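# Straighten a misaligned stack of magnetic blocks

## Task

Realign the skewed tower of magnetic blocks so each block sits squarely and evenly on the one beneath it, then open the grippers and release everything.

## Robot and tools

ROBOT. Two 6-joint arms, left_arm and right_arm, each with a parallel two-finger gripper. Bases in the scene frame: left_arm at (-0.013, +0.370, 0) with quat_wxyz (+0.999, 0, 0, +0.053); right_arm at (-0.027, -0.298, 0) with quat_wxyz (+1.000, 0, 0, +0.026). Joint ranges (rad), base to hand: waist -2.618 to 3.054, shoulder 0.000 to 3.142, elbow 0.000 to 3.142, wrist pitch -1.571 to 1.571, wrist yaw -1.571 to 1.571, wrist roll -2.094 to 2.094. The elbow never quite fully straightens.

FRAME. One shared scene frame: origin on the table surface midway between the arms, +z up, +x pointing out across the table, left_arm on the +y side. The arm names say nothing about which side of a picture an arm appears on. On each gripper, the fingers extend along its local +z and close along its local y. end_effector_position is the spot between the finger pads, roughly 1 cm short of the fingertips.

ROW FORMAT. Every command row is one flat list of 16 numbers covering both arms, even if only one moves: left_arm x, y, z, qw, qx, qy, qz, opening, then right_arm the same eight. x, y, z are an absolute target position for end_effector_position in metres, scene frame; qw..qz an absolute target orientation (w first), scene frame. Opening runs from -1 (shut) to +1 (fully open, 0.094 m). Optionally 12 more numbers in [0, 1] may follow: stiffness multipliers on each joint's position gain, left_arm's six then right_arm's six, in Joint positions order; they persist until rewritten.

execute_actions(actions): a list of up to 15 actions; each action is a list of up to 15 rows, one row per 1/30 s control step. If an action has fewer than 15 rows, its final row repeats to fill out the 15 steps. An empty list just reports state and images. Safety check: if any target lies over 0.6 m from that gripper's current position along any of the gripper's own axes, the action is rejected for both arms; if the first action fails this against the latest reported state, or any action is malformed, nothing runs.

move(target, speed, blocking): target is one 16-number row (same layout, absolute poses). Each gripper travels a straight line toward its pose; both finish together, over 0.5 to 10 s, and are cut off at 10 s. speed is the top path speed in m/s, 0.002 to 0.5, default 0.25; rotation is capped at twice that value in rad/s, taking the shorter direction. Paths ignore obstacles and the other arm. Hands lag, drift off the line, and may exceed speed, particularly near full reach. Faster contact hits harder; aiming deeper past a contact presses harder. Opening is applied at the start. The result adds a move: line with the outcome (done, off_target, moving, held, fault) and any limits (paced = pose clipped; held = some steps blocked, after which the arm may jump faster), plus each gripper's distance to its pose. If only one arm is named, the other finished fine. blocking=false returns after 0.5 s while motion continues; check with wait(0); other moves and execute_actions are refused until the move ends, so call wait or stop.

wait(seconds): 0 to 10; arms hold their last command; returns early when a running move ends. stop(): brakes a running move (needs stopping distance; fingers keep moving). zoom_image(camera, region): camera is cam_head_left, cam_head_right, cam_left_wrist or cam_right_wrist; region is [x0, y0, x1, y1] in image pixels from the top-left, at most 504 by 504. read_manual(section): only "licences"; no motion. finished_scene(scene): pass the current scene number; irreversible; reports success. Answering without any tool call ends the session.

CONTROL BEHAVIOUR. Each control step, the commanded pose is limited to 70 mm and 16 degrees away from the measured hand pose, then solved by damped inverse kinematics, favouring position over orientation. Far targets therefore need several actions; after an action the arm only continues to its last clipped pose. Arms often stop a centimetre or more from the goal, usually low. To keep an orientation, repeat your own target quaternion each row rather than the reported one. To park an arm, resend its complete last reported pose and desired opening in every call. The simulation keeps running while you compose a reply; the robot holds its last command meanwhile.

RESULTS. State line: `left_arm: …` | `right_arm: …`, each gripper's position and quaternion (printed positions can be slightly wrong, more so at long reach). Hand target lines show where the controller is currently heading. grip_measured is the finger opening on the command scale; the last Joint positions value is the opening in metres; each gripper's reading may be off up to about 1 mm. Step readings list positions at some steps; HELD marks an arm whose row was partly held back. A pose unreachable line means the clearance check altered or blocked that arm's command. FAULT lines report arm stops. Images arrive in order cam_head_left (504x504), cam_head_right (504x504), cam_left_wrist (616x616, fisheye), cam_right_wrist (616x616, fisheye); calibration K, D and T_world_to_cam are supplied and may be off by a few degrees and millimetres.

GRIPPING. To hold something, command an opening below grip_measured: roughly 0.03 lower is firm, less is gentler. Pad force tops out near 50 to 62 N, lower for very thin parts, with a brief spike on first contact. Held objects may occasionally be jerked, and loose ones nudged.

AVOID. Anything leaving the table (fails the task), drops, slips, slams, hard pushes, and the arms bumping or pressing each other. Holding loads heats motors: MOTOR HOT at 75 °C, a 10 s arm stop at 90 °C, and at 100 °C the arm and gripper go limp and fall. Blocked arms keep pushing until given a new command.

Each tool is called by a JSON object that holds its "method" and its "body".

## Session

{"method": "execute_actions", "body": {"actions": []}}

Scene clock: 0.00 s.
left_arm: end_effector_position=(+0.6044, +0.2698, +0.2622) grip_measured=+1.000 end_effector_quat_wxyz=(+0.316, +0.329, +0.723, +0.519) | right_arm: end_effector_position=(+0.2775, -0.5157, +0.2004) grip_measured=+1.000 end_effector_quat_wxyz=(+0.714, +0.068, +0.691, -0.091)
Joint positions: left_arm=[-0.499  2.324  2.199 -0.336 -0.94   1.069  0.094] | right_arm=[-0.993  1.435  0.345  1.138 -0.716  0.002  0.094]
Joint velocities: left_arm=[-0.002 -0.022 -0.002  0.051  0.007  0.007  0.   ] | right_arm=[ 0.002  0.002  0.007  0.007  0.022 -0.007  0.   ]
Hand target (left_arm): +0.604, +0.270, +0.264; +0.318, +0.325, +0.725, +0.518
Hand target (right_arm): +0.278, -0.517, +0.210; +0.721, +0.060, +0.683, -0.100
Joint stiffness scale: left_arm=[1. 1. 1. 1. 1. 1.] | right_arm=[1. 1. 1. 1. 1. 1.]
camera_calibration (this result's frames):
cam_left_wrist: T_world_to_cam=[[-0.178014, -0.348578, -0.92022, 0.433068], [-0.977699, 0.168548, 0.125287, 0.519499], [0.111429, 0.922001, -0.370808, -0.0948552], [0, 0, 0, 1]] pos_world=[0.595575, 0.150854, 0.298258]
cam_right_wrist: T_world_to_cam=[[-0.173944, -0.979814, -0.0985259, -0.427837], [-0.580333, 0.182826, -0.793592, 0.441032], [0.795586, -0.0808632, -0.60042, -0.0378712], [0, 0, 0, 1]] pos_world=[0.211655, -0.502895, 0.285108]

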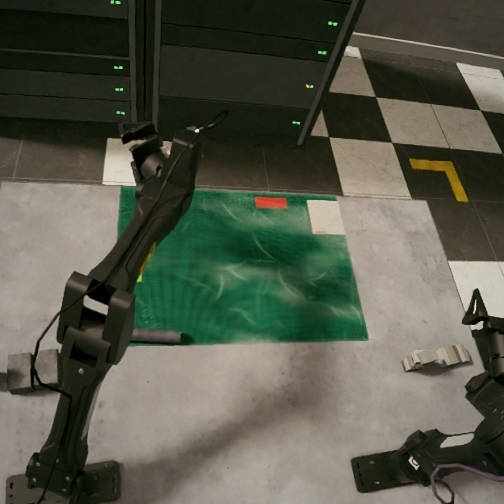

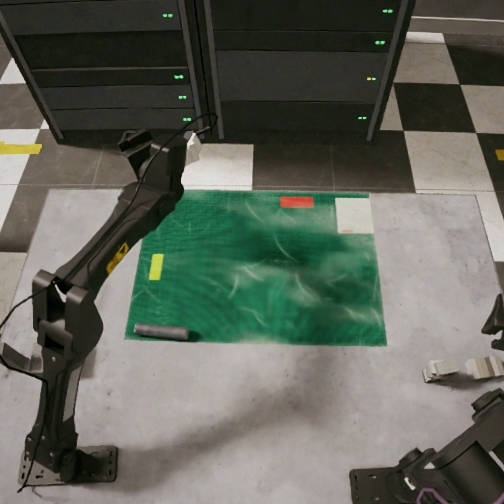

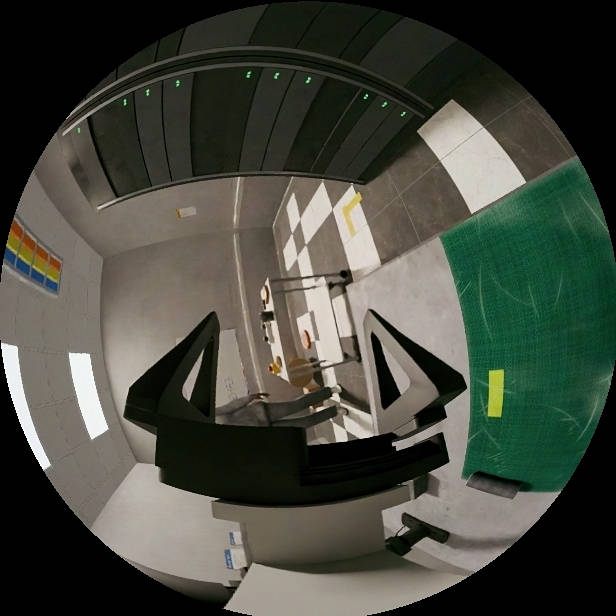

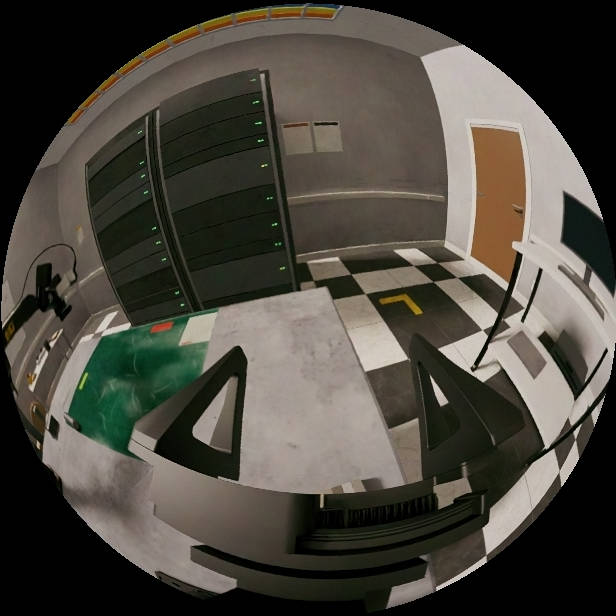

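{"method": "zoom_image", "body": {"camera": "cam_head_right", "region": [400, 330, 504, 410]}}

{"method": "zoom_image", "body": {"camera": "cam_head_left", "region": [380, 320, 500, 400]}}

Region (400, 330, 504, 410) of cam_head_right's 504x504 image, scaled by 4.846, with more detail than that image has; it fills the top 388 rows of this view, and the rest is white.

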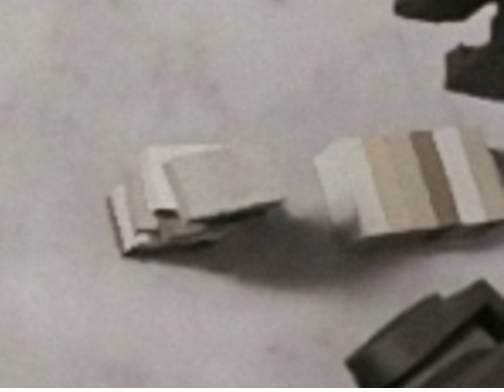

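Region (380, 320, 500, 400) of cam_head_left's 504x504 image, scaled by 4.200, with more detail than that image has.

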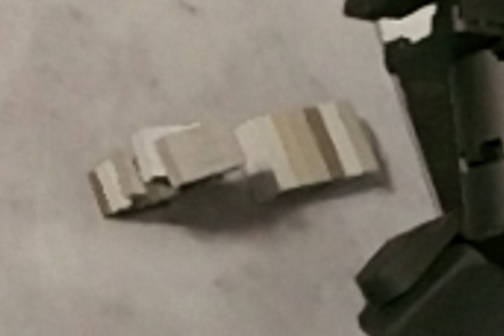

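{"method": "move", "body": {"target": [0.6044,0.2698,0.2622,0.316,0.329,0.723,0.519,1.0, 0.19,-0.37,0.14,0,-0.707,0.707,0,1.0], "speed": 0.15}}

Scene clock: 20.87 s.
left_arm: end_effector_position=(+0.6044, +0.2698, +0.2622) grip_measured=+1.000 end_effector_quat_wxyz=(+0.315, +0.330, +0.723, +0.519) | right_arm: end_effector_position=(+0.1803, -0.3718, +0.1385) grip_measured=+1.000 end_effector_quat_wxyz=(+0.011, +0.716, -0.698, -0.003)
Joint positions: left_arm=[-0.499  2.324  2.199 -0.336 -0.94   1.072  0.094] | right_arm=[-0.385  1.388  1.182 -1.38   0.018 -1.93   0.094]
Joint velocities: left_arm=[-0.012 -0.032  0.002  0.051  0.037  0.022  0.   ] | right_arm=[-0.012 -0.002 -0.012 -0.051  0.037  0.007  0.   ]
Hand target (left_arm): +0.604, +0.270, +0.262; +0.316, +0.329, +0.723, +0.519
Hand target (right_arm): +0.184, -0.370, +0.145; +0.009, +0.718, -0.696, +0.000
Off the commanded pose (left_arm): 0.000 m, 0 deg.
Off the commanded pose (right_arm): 0.010 m, 2 deg.
Joint stiffness scale: left_arm=[1. 1. 1. 1. 1. 1.] | right_arm=[1. 1. 1. 1. 1. 1.]
move: done
camera_calibration (this result's frames):
cam_left_wrist: T_world_to_cam=[[-0.179816, -0.346193, -0.92077, 0.433658], [-0.977354, 0.169024, 0.127317, 0.51863], [0.111556, 0.922812, -0.368746, -0.0956913], [0, 0, 0, 1]] pos_world=[0.595539, 0.150774, 0.297983]
cam_right_wrist: T_world_to_cam=[[0.992604, -0.103488, -0.0634635, -0.199208], [-0.0383941, -0.763554, 0.644601, -0.339519], [-0.115166, -0.637397, -0.76188, -0.00639806], [0, 0, 0, 1]] pos_world=[0.183962, -0.283935, 0.201338]

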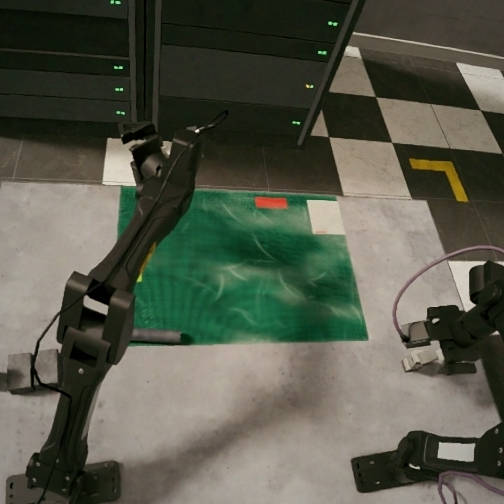

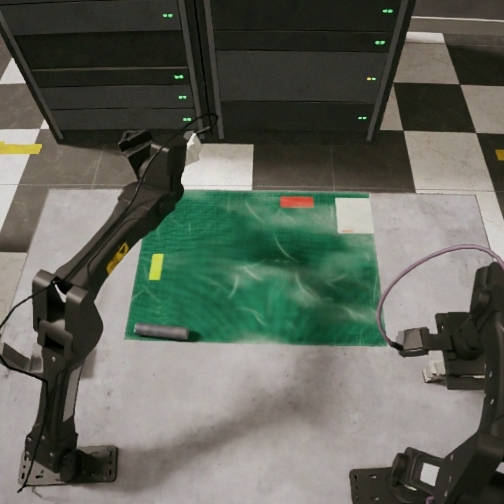

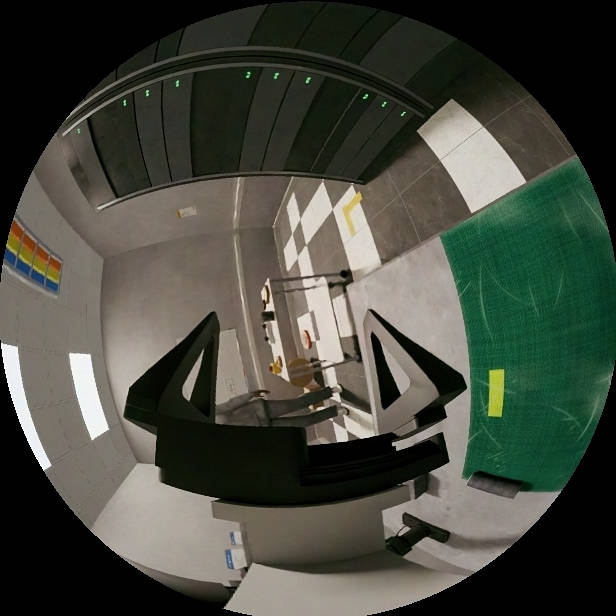

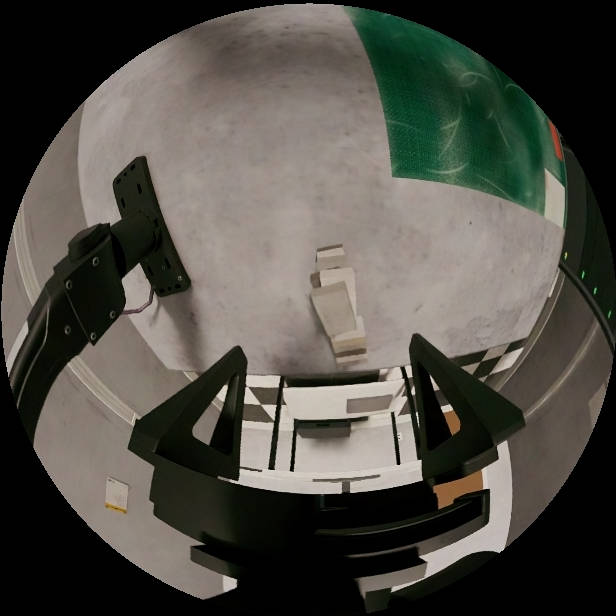

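Wrist roll is at -1.93, near its limit. Let me look closer.

{"method": "zoom_image", "body": {"camera": "cam_right_wrist", "region": [270, 230, 410, 380]}}

Region (270, 230, 410, 380) of cam_right_wrist's 616x616 image, scaled by 3.360, with more detail than that image has; it fills the left 470 columns of this view, and the rest is white.

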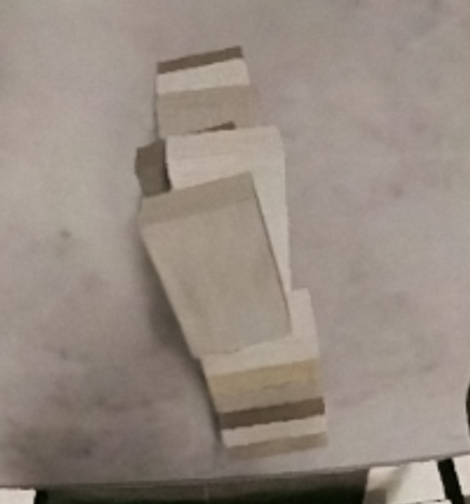

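{"method": "move", "body": {"target": [0.6044,0.2698,0.2622,0.316,0.329,0.723,0.519,1.0, 0.182,-0.387,0.12,0,-0.707,0.707,0,1.0], "speed": 0.05}}

Scene clock: 36.30 s.
left_arm: end_effector_position=(+0.6044, +0.2698, +0.2622) grip_measured=+1.000 end_effector_quat_wxyz=(+0.315, +0.330, +0.723, +0.519) | right_arm: end_effector_position=(+0.1820, -0.3880, +0.1225) grip_measured=+1.000 end_effector_quat_wxyz=(+0.008, +0.708, -0.706, +0.007)
Joint positions: left_arm=[-0.499  2.324  2.199 -0.336 -0.94   1.072  0.094] | right_arm=[-0.448  1.395  1.125 -1.293  0.02  -1.97   0.094]
Joint velocities: left_arm=[-0.012 -0.017  0.002 -0.022 -0.081  0.007  0.   ] | right_arm=[-0.007 -0.012 -0.017 -0.007  0.037 -0.066  0.   ]
Hand target (left_arm): +0.604, +0.270, +0.262; +0.316, +0.329, +0.723, +0.519
Hand target (right_arm): +0.182, -0.386, +0.120; -0.001, +0.707, -0.707, -0.001
Off the commanded pose (left_arm): 0.000 m, 0 deg.
Off the commanded pose (right_arm): 0.003 m, 1 deg.
Joint stiffness scale: left_arm=[1. 1. 1. 1. 1. 1.] | right_arm=[1. 1. 1. 1. 1. 1.]
move: done
camera_calibration (this result's frames):
cam_left_wrist: T_world_to_cam=[[-0.180041, -0.345895, -0.920838, 0.433732], [-0.977311, 0.169083, 0.12757, 0.518521], [0.111572, 0.922913, -0.368488, -0.0957959], [0, 0, 0, 1]] pos_world=[0.595534, 0.150764, 0.297949]
cam_right_wrist: T_world_to_cam=[[0.991036, -0.126341, -0.0434206, -0.21462], [-0.0678352, -0.755898, 0.651165, -0.334008], [-0.115091, -0.642383, -0.757693, -0.0312118], [0, 0, 0, 1]] pos_world=[0.186446, -0.299641, 0.184527]

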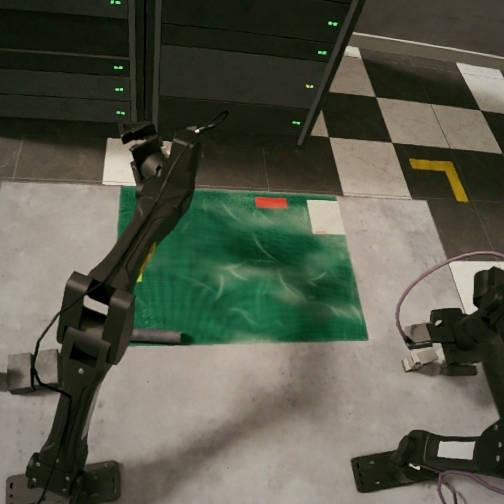

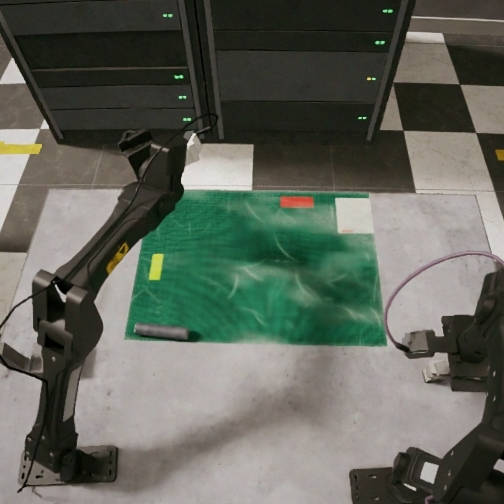

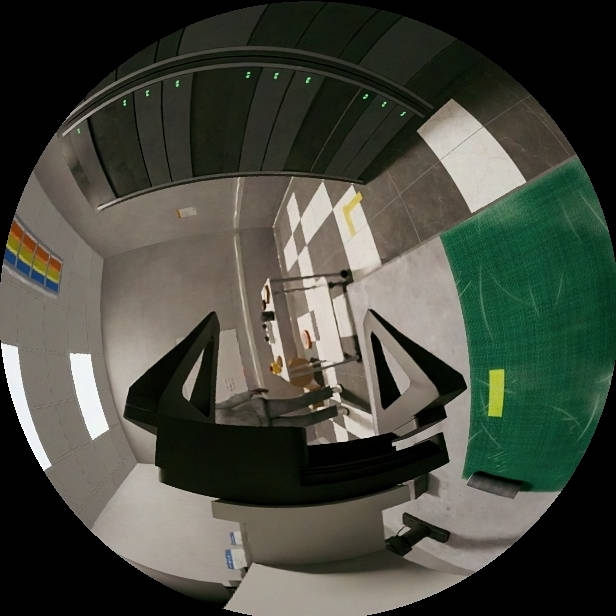

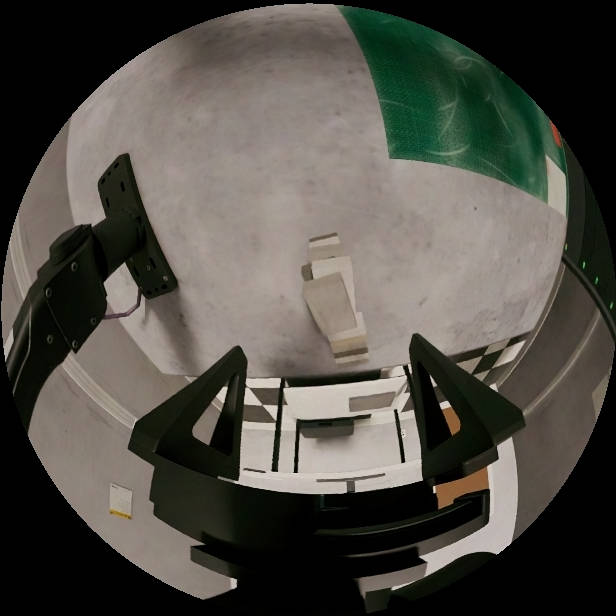

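{"method": "move", "body": {"target": [0.6044,0.2698,0.2622,0.316,0.329,0.723,0.519,1.0, 0.182,-0.387,0.04,0,-0.707,0.707,0,1.0], "speed": 0.04}}

Scene clock: 44.07 s.
left_arm: end_effector_position=(+0.6044, +0.2698, +0.2622) grip_measured=+1.000 end_effector_quat_wxyz=(+0.315, +0.330, +0.723, +0.519) | right_arm: end_effector_position=(+0.1816, -0.3880, +0.0428) grip_measured=+1.000 end_effector_quat_wxyz=(+0.008, +0.709, -0.705, +0.008)
Joint positions: left_arm=[-0.499  2.324  2.199 -0.336 -0.94   1.073  0.094] | right_arm=[-0.448  1.456  0.852 -0.959  0.021 -1.973  0.094]
Joint velocities: left_arm=[ 0.002 -0.002 -0.022 -0.007 -0.007  0.051  0.   ] | right_arm=[-0.002 -0.007 -0.002  0.022  0.022  0.022  0.   ]
Hand target (left_arm): +0.604, +0.270, +0.262; +0.316, +0.329, +0.723, +0.519
Hand target (right_arm): +0.180, -0.386, +0.040; -0.000, +0.707, -0.707, +0.000
Off the commanded pose (left_arm): 0.000 m, 0 deg.
Off the commanded pose (right_arm): 0.003 m, 1 deg.
Joint stiffness scale: left_arm=[1. 1. 1. 1. 1. 1.] | right_arm=[1. 1. 1. 1. 1. 1.]
move: done
camera_calibration (this result's frames):
cam_left_wrist: T_world_to_cam=[[-0.180492, -0.345298, -0.920974, 0.433878], [-0.977224, 0.169201, 0.128078, 0.518304], [0.111604, 0.923115, -0.367973, -0.0960052], [0, 0, 0, 1]] pos_world=[0.595525, 0.150744, 0.29788]
cam_right_wrist: T_world_to_cam=[[0.991322, -0.124116, -0.043307, -0.216832], [-0.0661153, -0.755498, 0.651806, -0.28231], [-0.113618, -0.643287, -0.757148, -0.0922535], [0, 0, 0, 1]] pos_world=[0.185804, -0.299542, 0.104772]

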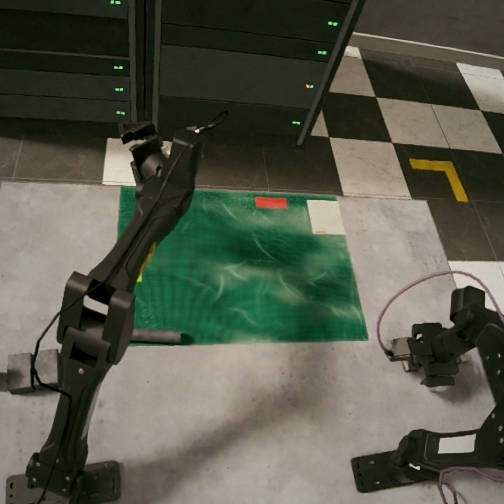

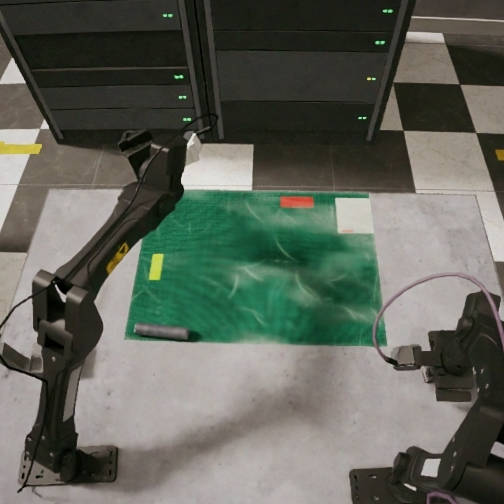

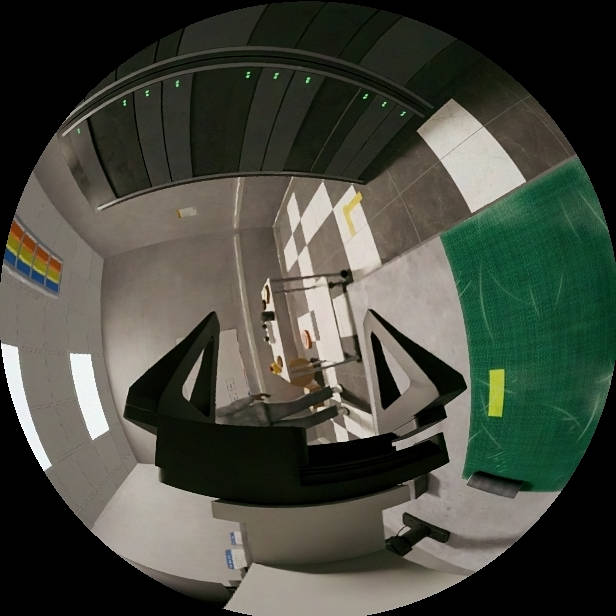

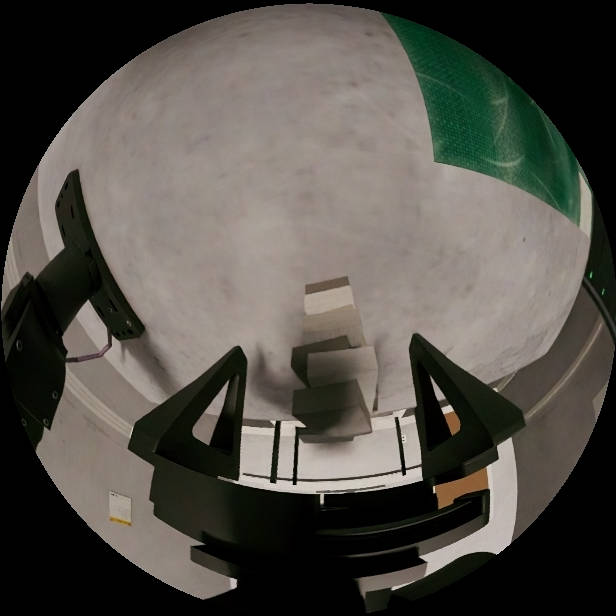

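{"method": "zoom_image", "body": {"camera": "cam_right_wrist", "region": [230, 260, 430, 460]}}

Region (230, 260, 430, 460) of cam_right_wrist's 616x616 image, scaled by 2.520, with more detail than that image has.

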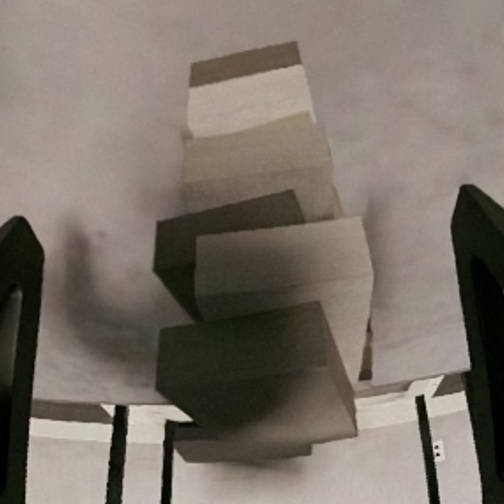

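{"method": "move", "body": {"target": [0.6044,0.2698,0.2622,0.316,0.329,0.723,0.519,1.0, 0.182,-0.387,0.011,0,-0.707,0.707,0,1.0], "speed": 0.03}}

Scene clock: 51.10 s.
left_arm: end_effector_position=(+0.6044, +0.2698, +0.2622) grip_measured=+1.000 end_effector_quat_wxyz=(+0.315, +0.331, +0.722, +0.519) | right_arm: end_effector_position=(+0.1831, -0.3888, +0.0140) grip_measured=+1.000 end_effector_quat_wxyz=(+0.008, +0.709, -0.705, +0.009)
Joint positions: left_arm=[-0.499  2.324  2.199 -0.336 -0.94   1.074  0.094] | right_arm=[-0.448  1.514  0.778 -0.826  0.022 -1.973  0.094]
Joint velocities: left_arm=[ 0.002 -0.007 -0.007 -0.022 -0.007  0.007  0.   ] | right_arm=[-0.007  0.007  0.002  0.022  0.007 -0.066  0.   ]
Hand target (left_arm): +0.604, +0.270, +0.262; +0.316, +0.329, +0.723, +0.519
Hand target (right_arm): +0.181, -0.387, +0.011; -0.000, +0.707, -0.707, +0.000
Off the commanded pose (left_arm): 0.000 m, 0 deg.
Off the commanded pose (right_arm): 0.004 m, 1 deg.
Joint stiffness scale: left_arm=[1. 1. 1. 1. 1. 1.] | right_arm=[1. 1. 1. 1. 1. 1.]
move: done
camera_calibration (this result's frames):
cam_left_wrist: T_world_to_cam=[[-0.180942, -0.344701, -0.921109, 0.434025], [-0.977137, 0.169318, 0.128585, 0.518087], [0.111637, 0.923316, -0.367457, -0.0962146], [0, 0, 0, 1]] pos_world=[0.595516, 0.150724, 0.297811]
cam_right_wrist: T_world_to_cam=[[0.991369, -0.124178, -0.0420421, -0.219754], [-0.0668471, -0.754655, 0.652708, -0.26355], [-0.112779, -0.644264, -0.756442, -0.114974], [0, 0, 0, 1]] pos_world=[0.187273, -0.300252, 0.0758107]

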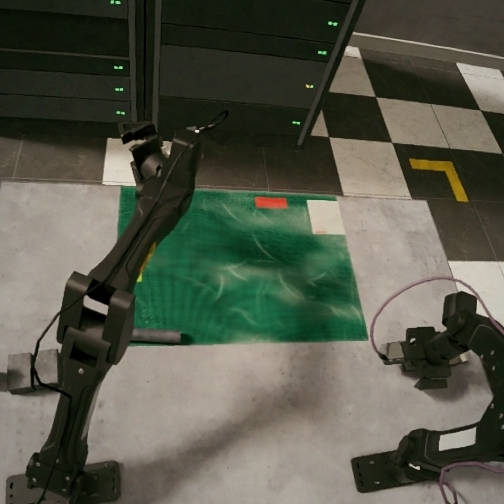

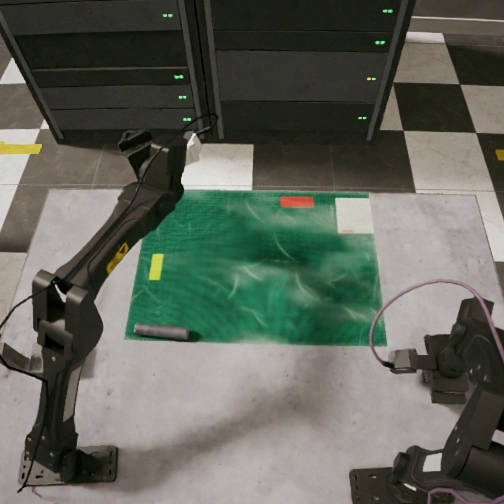

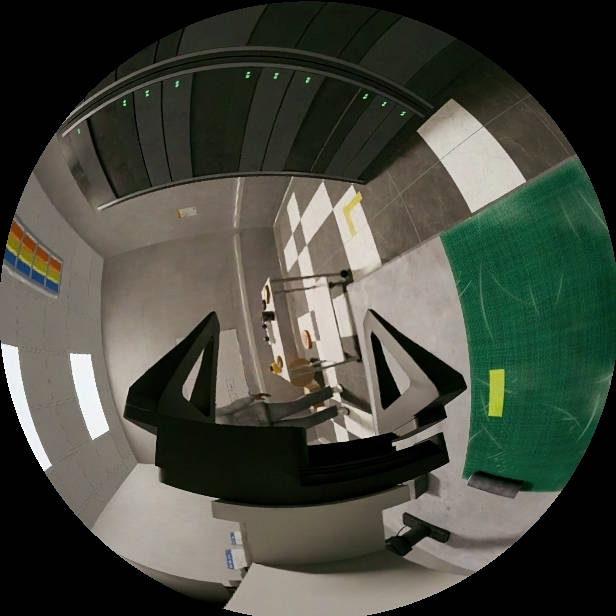

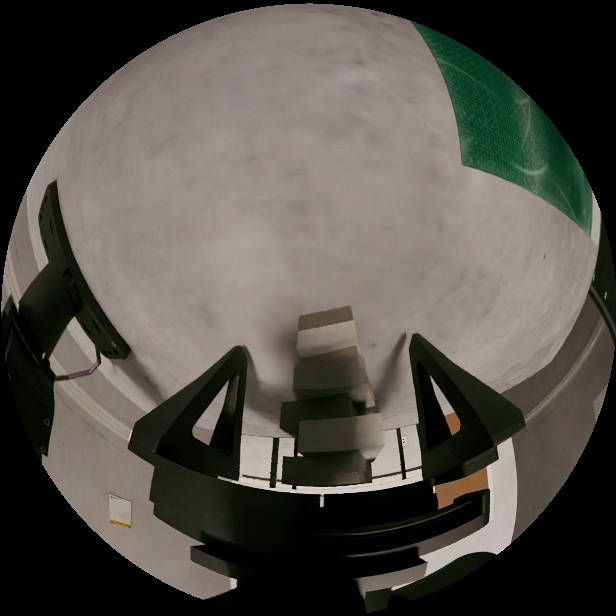

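{"method": "execute_actions", "body": {"actions": [[[0.6044,0.2698,0.2622,0.316,0.329,0.723,0.519,1.0,0.182,-0.387,0.011,0,-0.707,0.707,0,0.6]],[[0.6044,0.2698,0.2622,0.316,0.329,0.723,0.519,1.0,0.182,-0.387,0.011,0,-0.707,0.707,0,0.3]],[[0.6044,0.2698,0.2622,0.316,0.329,0.723,0.519,1.0,0.182,-0.387,0.011,0,-0.707,0.707,0,0.1]],[[0.6044,0.2698,0.2622,0.316,0.329,0.723,0.519,1.0,0.182,-0.387,0.011,0,-0.707,0.707,0,-0.05]],[[0.6044,0.2698,0.2622,0.316,0.329,0.723,0.519,1.0,0.182,-0.387,0.011,0,-0.707,0.707,0,-0.15]],[[0.6044,0.2698,0.2622,0.316,0.329,0.723,0.519,1.0,0.182,-0.387,0.011,0,-0.707,0.707,0,-0.25]],[[0.6044,0.2698,0.2622,0.316,0.329,0.723,0.519,1.0,0.182,-0.387,0.011,0,-0.707,0.707,0,-0.33]],[[0.6044,0.2698,0.2622,0.316,0.329,0.723,0.519,1.0,0.182,-0.387,0.011,0,-0.707,0.707,0,-0.40]],[[0.6044,0.2698,0.2622,0.316,0.329,0.723,0.519,1.0,0.182,-0.387,0.011,0,-0.707,0.707,0,-0.45]],[[0.6044,0.2698,0.2622,0.316,0.329,0.723,0.519,1.0,0.182,-0.387,0.011,0,-0.707,0.707,0,-0.50]],[[0.6044,0.2698,0.2622,0.316,0.329,0.723,0.519,1.0,0.182,-0.387,0.011,0,-0.707,0.707,0,-0.50]]]}}

Scene clock: 62.53 s.
left_arm: end_effector_position=(+0.6044, +0.2698, +0.2622) grip_measured=+1.000 end_effector_quat_wxyz=(+0.315, +0.331, +0.722, +0.519) | right_arm: end_effector_position=(+0.1875, -0.3896, +0.0140) grip_measured=-0.444 end_effector_quat_wxyz=(+0.003, +0.711, -0.703, +0.016)
Joint positions: left_arm=[-0.499  2.324  2.199 -0.336 -0.94   1.074  0.094] | right_arm=[-0.448  1.514  0.778 -0.808  0.017 -1.977  0.026]
Joint velocities: left_arm=[ 0.012  0.002  0.007  0.051 -0.007  0.007  0.   ] | right_arm=[ 0.002 -0.002 -0.002  0.066 -0.037  0.007 -0.001]
Hand target (left_arm): +0.604, +0.270, +0.262; +0.316, +0.329, +0.723, +0.519
Hand target (right_arm): +0.182, -0.387, +0.011; -0.000, +0.707, -0.707, +0.000
Off the commanded pose (left_arm): 0.000 m, 0 deg.
Off the commanded pose (right_arm): 0.007 m, 2 deg.
Joint stiffness scale: left_arm=[1. 1. 1. 1. 1. 1.] | right_arm=[1. 1. 1. 1. 1. 1.]
Step readings (end_effector_position; steps 1 to 15: 1st action; 16 to 30: 2nd action; 31 to 45: 3rd action; 46 to 60: 4th action; 61 to 75: 5th action; 76 to 90: 6th action; 91 to 105: 7th action; 106 to 120: 8th action; 121 to 135: 9th action; 136 to 150: 10th action; 151 to 165: 11th action):
0: left_arm (+0.6044, +0.2698, +0.2622) | right_arm (+0.1835, -0.3889, +0.0140)
1: left_arm (+0.6044, +0.2698, +0.2622) | right_arm (+0.1835, -0.3889, +0.0140)
2: left_arm (+0.6044, +0.2698, +0.2622) | right_arm (+0.1835, -0.3889, +0.0140)
4: left_arm (+0.6044, +0.2698, +0.2622) | right_arm (+0.1835, -0.3889, +0.0140)
8: left_arm (+0.6044, +0.2698, +0.2622) | right_arm (+0.1836, -0.3890, +0.0140)
15: left_arm (+0.6044, +0.2698, +0.2622) | right_arm (+0.1836, -0.3890, +0.0140)
16: left_arm (+0.6044, +0.2698, +0.2622) | right_arm (+0.1836, -0.3890, +0.0140)
17: left_arm (+0.6044, +0.2698, +0.2622) | right_arm (+0.1836, -0.3890, +0.0140)
19: left_arm (+0.6044, +0.2698, +0.2622) | right_arm (+0.1836, -0.3890, +0.0140)
23: left_arm (+0.6044, +0.2698, +0.2622) | right_arm (+0.1836, -0.3890, +0.0140)
30: left_arm (+0.6044, +0.2698, +0.2622) | right_arm (+0.1836, -0.3890, +0.0140)
31: left_arm (+0.6044, +0.2698, +0.2622) | right_arm (+0.1836, -0.3890, +0.0140)
32: left_arm (+0.6044, +0.2698, +0.2622) | right_arm (+0.1836, -0.3890, +0.0140)
34: left_arm (+0.6044, +0.2698, +0.2622) | right_arm (+0.1836, -0.3890, +0.0140)
38: left_arm (+0.6044, +0.2698, +0.2622) | right_arm (+0.1836, -0.3890, +0.0140)
45: left_arm (+0.6044, +0.2698, +0.2622) | right_arm (+0.1836, -0.3890, +0.0140)
46: left_arm (+0.6044, +0.2698, +0.2622) | right_arm (+0.1836, -0.3890, +0.0140)
47: left_arm (+0.6044, +0.2698, +0.2622) | right_arm (+0.1837, -0.3890, +0.0140)
49: left_arm (+0.6044, +0.2698, +0.2622) | right_arm (+0.1842, -0.3891, +0.0140)
53: left_arm (+0.6044, +0.2698, +0.2622) | right_arm (+0.1842, -0.3891, +0.0140)
60: left_arm (+0.6044, +0.2698, +0.2622) | right_arm (+0.1842, -0.3891, +0.0140)
61: left_arm (+0.6044, +0.2698, +0.2622) | right_arm (+0.1849, -0.3892, +0.0140)
62: left_arm (+0.6044, +0.2698, +0.2622) | right_arm (+0.1855, -0.3894, +0.0140)
64: left_arm (+0.6044, +0.2698, +0.2622) | right_arm (+0.1858, -0.3894, +0.0140)
68: left_arm (+0.6044, +0.2698, +0.2622) | right_arm (+0.1859, -0.3893, +0.0140)
75: left_arm (+0.6044, +0.2698, +0.2622) | right_arm (+0.1859, -0.3893, +0.0140)
76: left_arm (+0.6044, +0.2698, +0.2622) | right_arm (+0.1864, -0.3895, +0.0140)
77: left_arm (+0.6044, +0.2698, +0.2622) | right_arm (+0.1867, -0.3895, +0.0140)
79: left_arm (+0.6044, +0.2698, +0.2622) | right_arm (+0.1870, -0.3896, +0.0140)
83: left_arm (+0.6044, +0.2698, +0.2622) | right_arm (+0.1870, -0.3896, +0.0140)
90: left_arm (+0.6044, +0.2698, +0.2622) | right_arm (+0.1870, -0.3896, +0.0140)
91: left_arm (+0.6044, +0.2698, +0.2622) | right_arm (+0.1872, -0.3896, +0.0140)
92: left_arm (+0.6044, +0.2698, +0.2622) | right_arm (+0.1875, -0.3897, +0.0140)
94: left_arm (+0.6044, +0.2698, +0.2622) | right_arm (+0.1877, -0.3897, +0.0140)
98: left_arm (+0.6044, +0.2698, +0.2622) | right_arm (+0.1877, -0.3897, +0.0140)
105: left_arm (+0.6044, +0.2698, +0.2622) | right_arm (+0.1877, -0.3897, +0.0140)
106: left_arm (+0.6044, +0.2698, +0.2622) | right_arm (+0.1878, -0.3897, +0.0140)
107: left_arm (+0.6044, +0.2698, +0.2622) | right_arm (+0.1878, -0.3897, +0.0140)
109: left_arm (+0.6044, +0.2698, +0.2622) | right_arm (+0.1876, -0.3896, +0.0140)
113: left_arm (+0.6044, +0.2698, +0.2622) | right_arm (+0.1876, -0.3896, +0.0140)
120: left_arm (+0.6044, +0.2698, +0.2622) | right_arm (+0.1876, -0.3896, +0.0140)
121: left_arm (+0.6044, +0.2698, +0.2622) | right_arm (+0.1875, -0.3896, +0.0140)
122: left_arm (+0.6044, +0.2698, +0.2622) | right_arm (+0.1875, -0.3896, +0.0140)
124: left_arm (+0.6044, +0.2698, +0.2622) | right_arm (+0.1875, -0.3896, +0.0140)
128: left_arm (+0.6044, +0.2698, +0.2622) | right_arm (+0.1875, -0.3896, +0.0140)
135: left_arm (+0.6044, +0.2698, +0.2622) | right_arm (+0.1875, -0.3896, +0.0140)
136: left_arm (+0.6044, +0.2698, +0.2622) | right_arm (+0.1875, -0.3896, +0.0140)
137: left_arm (+0.6044, +0.2698, +0.2622) | right_arm (+0.1875, -0.3896, +0.0140)
139: left_arm (+0.6044, +0.2698, +0.2622) | right_arm (+0.1875, -0.3896, +0.0140)
143: left_arm (+0.6044, +0.2698, +0.2622) | right_arm (+0.1875, -0.3896, +0.0140)
150: left_arm (+0.6044, +0.2698, +0.2622) | right_arm (+0.1875, -0.3896, +0.0140)
151: left_arm (+0.6044, +0.2698, +0.2622) | right_arm (+0.1875, -0.3896, +0.0140)
152: left_arm (+0.6044, +0.2698, +0.2622) | right_arm (+0.1875, -0.3896, +0.0140)
154: left_arm (+0.6044, +0.2698, +0.2622) | right_arm (+0.1875, -0.3896, +0.0140)
158: left_arm (+0.6044, +0.2698, +0.2622) | right_arm (+0.1875, -0.3896, +0.0140)
165: end_effector_position above
camera_calibration (this result's frames):
cam_left_wrist: T_world_to_cam=[[-0.180942, -0.344701, -0.921109, 0.434025], [-0.977137, 0.169318, 0.128585, 0.518087], [0.111637, 0.923316, -0.367457, -0.0962146], [0, 0, 0, 1]] pos_world=[0.595516, 0.150724, 0.297811]
cam_right_wrist: T_world_to_cam=[[0.992445, -0.120359, -0.023804, -0.223175], [-0.0757487, -0.753713, 0.652824, -0.261866], [-0.0965147, -0.646088, -0.757136, -0.118702], [0, 0, 0, 1]] pos_world=[0.190196, -0.300925, 0.0757658]

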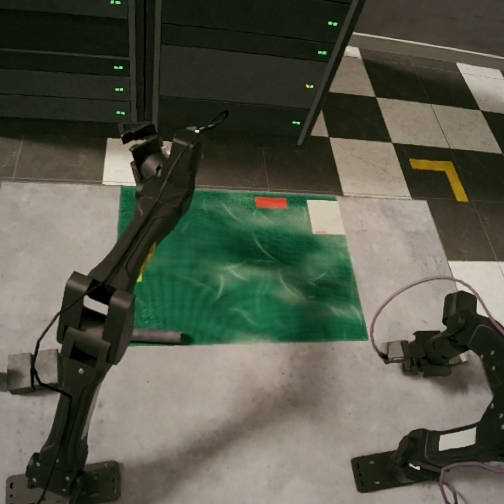

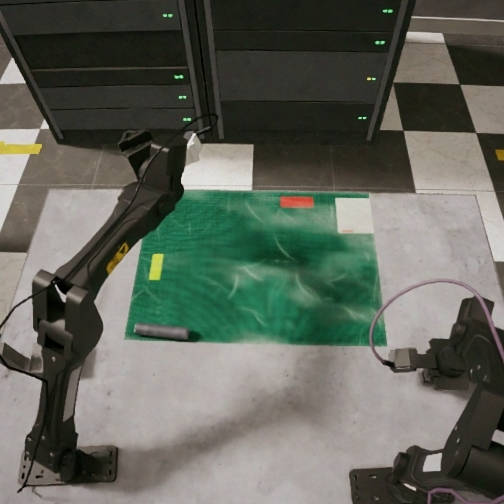

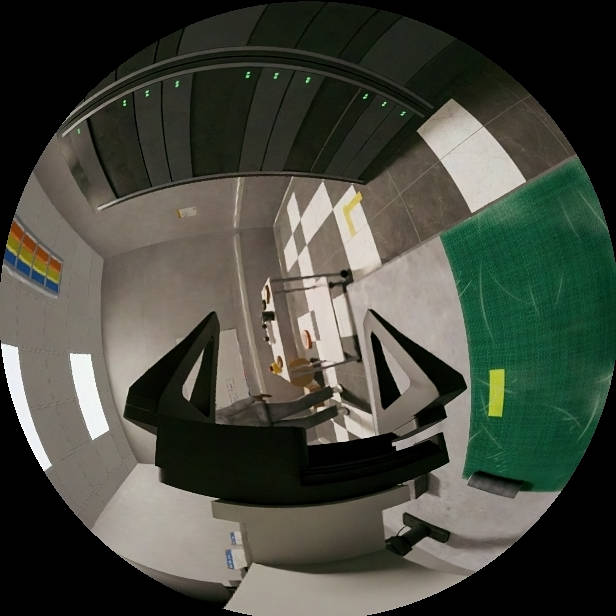

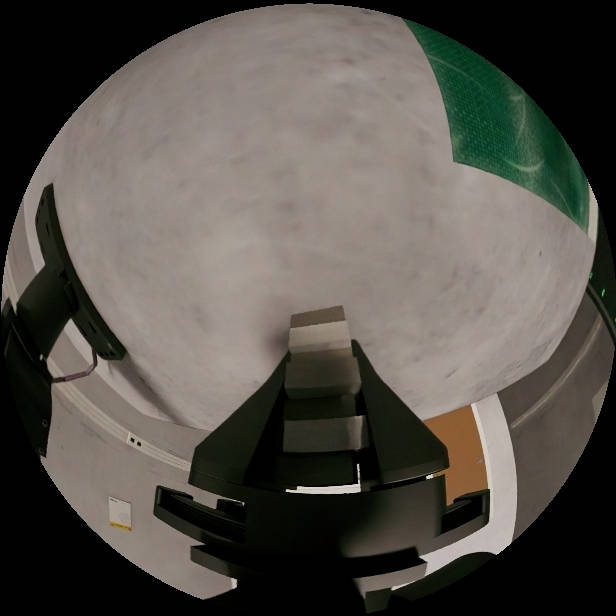

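{"method": "zoom_image", "body": {"camera": "cam_right_wrist", "region": [250, 290, 410, 470]}}

Region (250, 290, 410, 470) of cam_right_wrist's 616x616 image, scaled by 2.800, with more detail than that image has.

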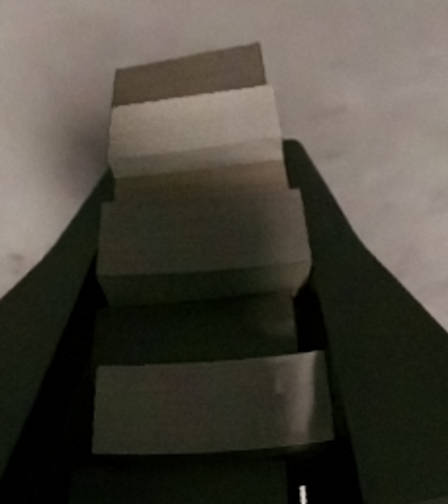

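{"method": "execute_actions", "body": {"actions": [[[0.6044,0.2698,0.2622,0.316,0.329,0.723,0.519,1.0,0.1875,-0.3895,0.011,0,-0.707,0.707,0,0.0]],[[0.6044,0.2698,0.2622,0.316,0.329,0.723,0.519,1.0,0.1875,-0.3895,0.011,0,-0.707,0.707,0,0.4]]]}}

Scene clock: 77.90 s.
left_arm: end_effector_position=(+0.6044, +0.2698, +0.2622) grip_measured=+1.000 end_effector_quat_wxyz=(+0.315, +0.331, +0.722, +0.519) | right_arm: end_effector_position=(+0.1855, -0.3887, +0.0102) grip_measured=+0.397 end_effector_quat_wxyz=(+0.006, +0.711, -0.703, +0.006)
Joint positions: left_arm=[-0.499  2.324  2.199 -0.336 -0.94   1.074  0.094] | right_arm=[-0.448  1.533  0.78  -0.811  0.017 -1.977  0.066]
Joint velocities: left_arm=[-0.012 -0.007  0.007 -0.081 -0.007 -0.051  0.   ] | right_arm=[-0.012  0.002 -0.012  0.037  0.007 -0.007  0.001]
Hand target (left_arm): +0.604, +0.270, +0.262; +0.316, +0.329, +0.723, +0.519
Hand target (right_arm): +0.188, -0.389, +0.011; -0.000, +0.707, -0.707, +0.000
Off the commanded pose (left_arm): 0.000 m, 0 deg.
Off the commanded pose (right_arm): 0.002 m, 1 deg.
Joint stiffness scale: left_arm=[1. 1. 1. 1. 1. 1.] | right_arm=[1. 1. 1. 1. 1. 1.]
Step readings (end_effector_position; steps 1 to 15: 1st action; 16 to 30: 2nd action):
0: left_arm (+0.6044, +0.2698, +0.2622) | right_arm (+0.1875, -0.3896, +0.0140)
1: left_arm (+0.6044, +0.2698, +0.2622) | right_arm (+0.1873, -0.3895, +0.0135)
2: left_arm (+0.6044, +0.2698, +0.2622) | right_arm (+0.1869, -0.3893, +0.0126)
4: left_arm (+0.6044, +0.2698, +0.2622) | right_arm (+0.1853, -0.3887, +0.0101)
8: left_arm (+0.6044, +0.2698, +0.2622) | right_arm (+0.1855, -0.3887, +0.0102)
15: left_arm (+0.6044, +0.2698, +0.2622) | right_arm (+0.1855, -0.3887, +0.0102)
16: left_arm (+0.6044, +0.2698, +0.2622) | right_arm (+0.1855, -0.3887, +0.0102)
17: left_arm (+0.6044, +0.2698, +0.2622) | right_arm (+0.1855, -0.3887, +0.0102)
19: left_arm (+0.6044, +0.2698, +0.2622) | right_arm (+0.1855, -0.3887, +0.0102)
23: left_arm (+0.6044, +0.2698, +0.2622) | right_arm (+0.1855, -0.3887, +0.0102)
30: end_effector_position above
camera_calibration (this result's frames):
cam_left_wrist: T_world_to_cam=[[-0.180942, -0.344701, -0.921109, 0.434025], [-0.977137, 0.169318, 0.128585, 0.518087], [0.111637, 0.923316, -0.367457, -0.0962146], [0, 0, 0, 1]] pos_world=[0.595516, 0.150724, 0.297811]
cam_right_wrist: T_world_to_cam=[[0.991804, -0.120092, -0.0436186, -0.220748], [-0.0633831, -0.758876, 0.648143, -0.26316], [-0.110938, -0.640067, -0.760268, -0.116183], [0, 0, 0, 1]] pos_world=[0.18937, -0.30058, 0.0726065]

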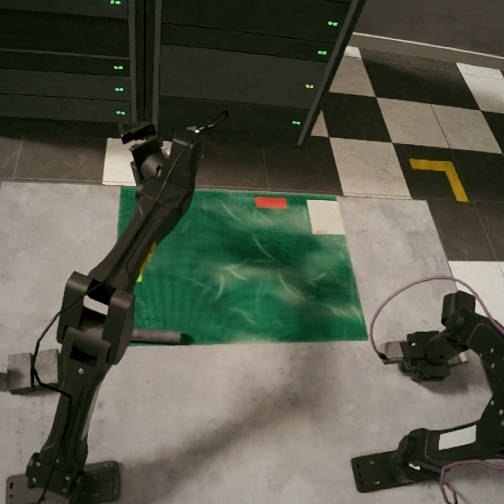

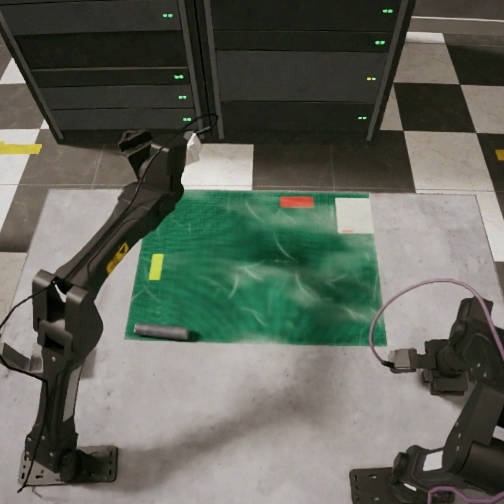

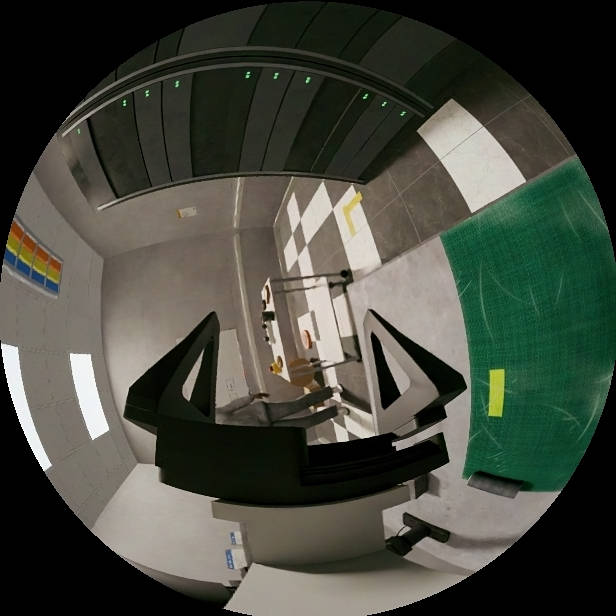

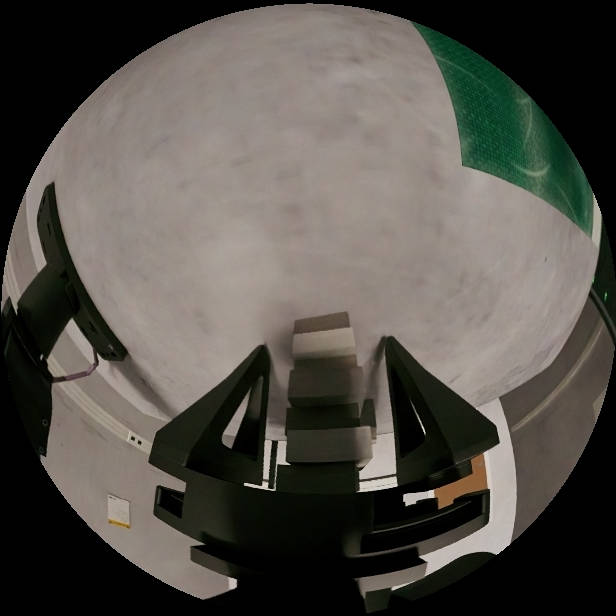

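{"method": "move", "body": {"target": [0.6044,0.2698,0.2622,0.316,0.329,0.723,0.519,1.0, 0.1875,-0.3895,0.04,0,-0.707,0.707,0,0.4], "speed": 0.03}}

Scene clock: 82.67 s.
left_arm: end_effector_position=(+0.6044, +0.2698, +0.2622) grip_measured=+1.000 end_effector_quat_wxyz=(+0.314, +0.331, +0.722, +0.519) | right_arm: end_effector_position=(+0.1818, -0.3872, +0.0287) grip_measured=+0.398 end_effector_quat_wxyz=(+0.014, +0.711, -0.703, -0.011)
Joint positions: left_arm=[-0.499  2.324  2.199 -0.336 -0.94   1.074  0.094] | right_arm=[-0.448  1.518  0.847 -0.931  0.017 -1.977  0.066]
Joint velocities: left_arm=[ 0.007 -0.007 -0.022 -0.037 -0.051 -0.154  0.   ] | right_arm=[-0.012  0.007 -0.002 -0.037 -0.007  0.037 -0.001]
Hand target (left_arm): +0.604, +0.270, +0.262; +0.316, +0.329, +0.723, +0.519
Hand target (right_arm): +0.188, -0.390, +0.040; -0.000, +0.707, -0.707, +0.000
Off the commanded pose (left_arm): 0.000 m, 0 deg.
Off the commanded pose (right_arm): 0.013 m, 2 deg.
Joint stiffness scale: left_arm=[1. 1. 1. 1. 1. 1.] | right_arm=[1. 1. 1. 1. 1. 1.]
move: off_target (right_arm)
camera_calibration (this result's frames):
cam_left_wrist: T_world_to_cam=[[-0.181167, -0.344402, -0.921176, 0.434098], [-0.977094, 0.169377, 0.128839, 0.517978], [0.111654, 0.923417, -0.367199, -0.0963193], [0, 0, 0, 1]] pos_world=[0.595512, 0.150714, 0.297777]
cam_right_wrist: T_world_to_cam=[[0.989652, -0.119193, -0.079891, -0.214347], [-0.0409542, -0.768241, 0.63885, -0.281627], [-0.137522, -0.628967, -0.765172, -0.0923116], [0, 0, 0, 1]] pos_world=[0.187901, -0.299967, 0.0921584]

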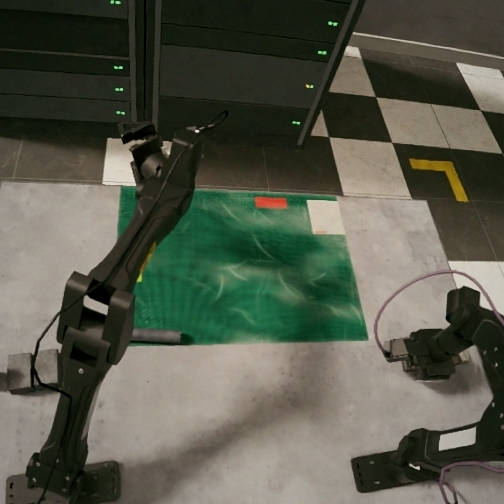

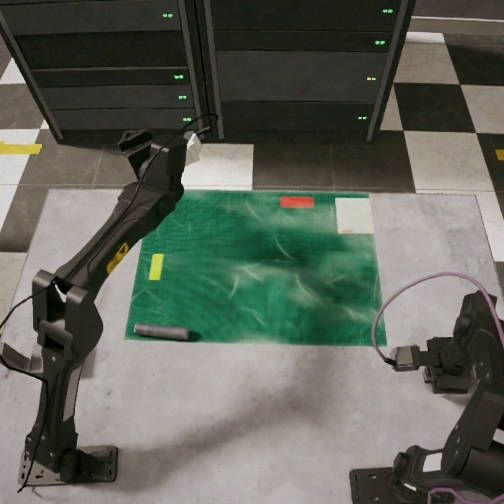

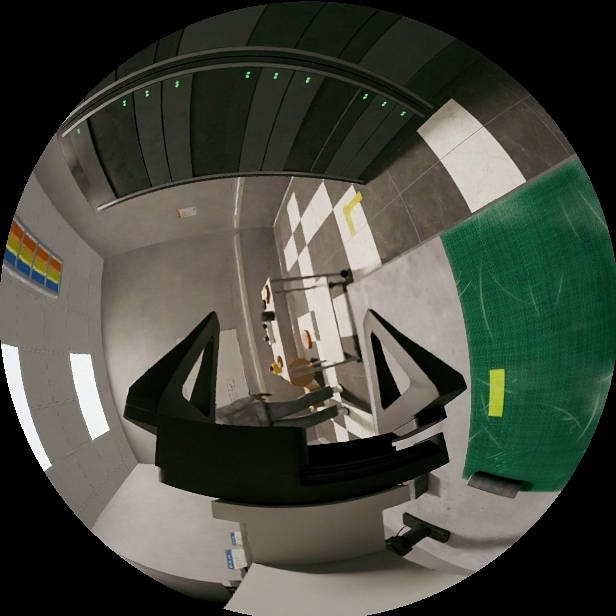

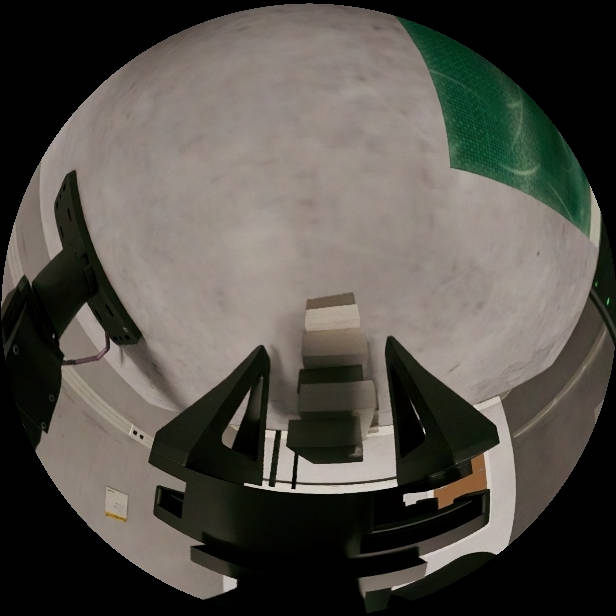

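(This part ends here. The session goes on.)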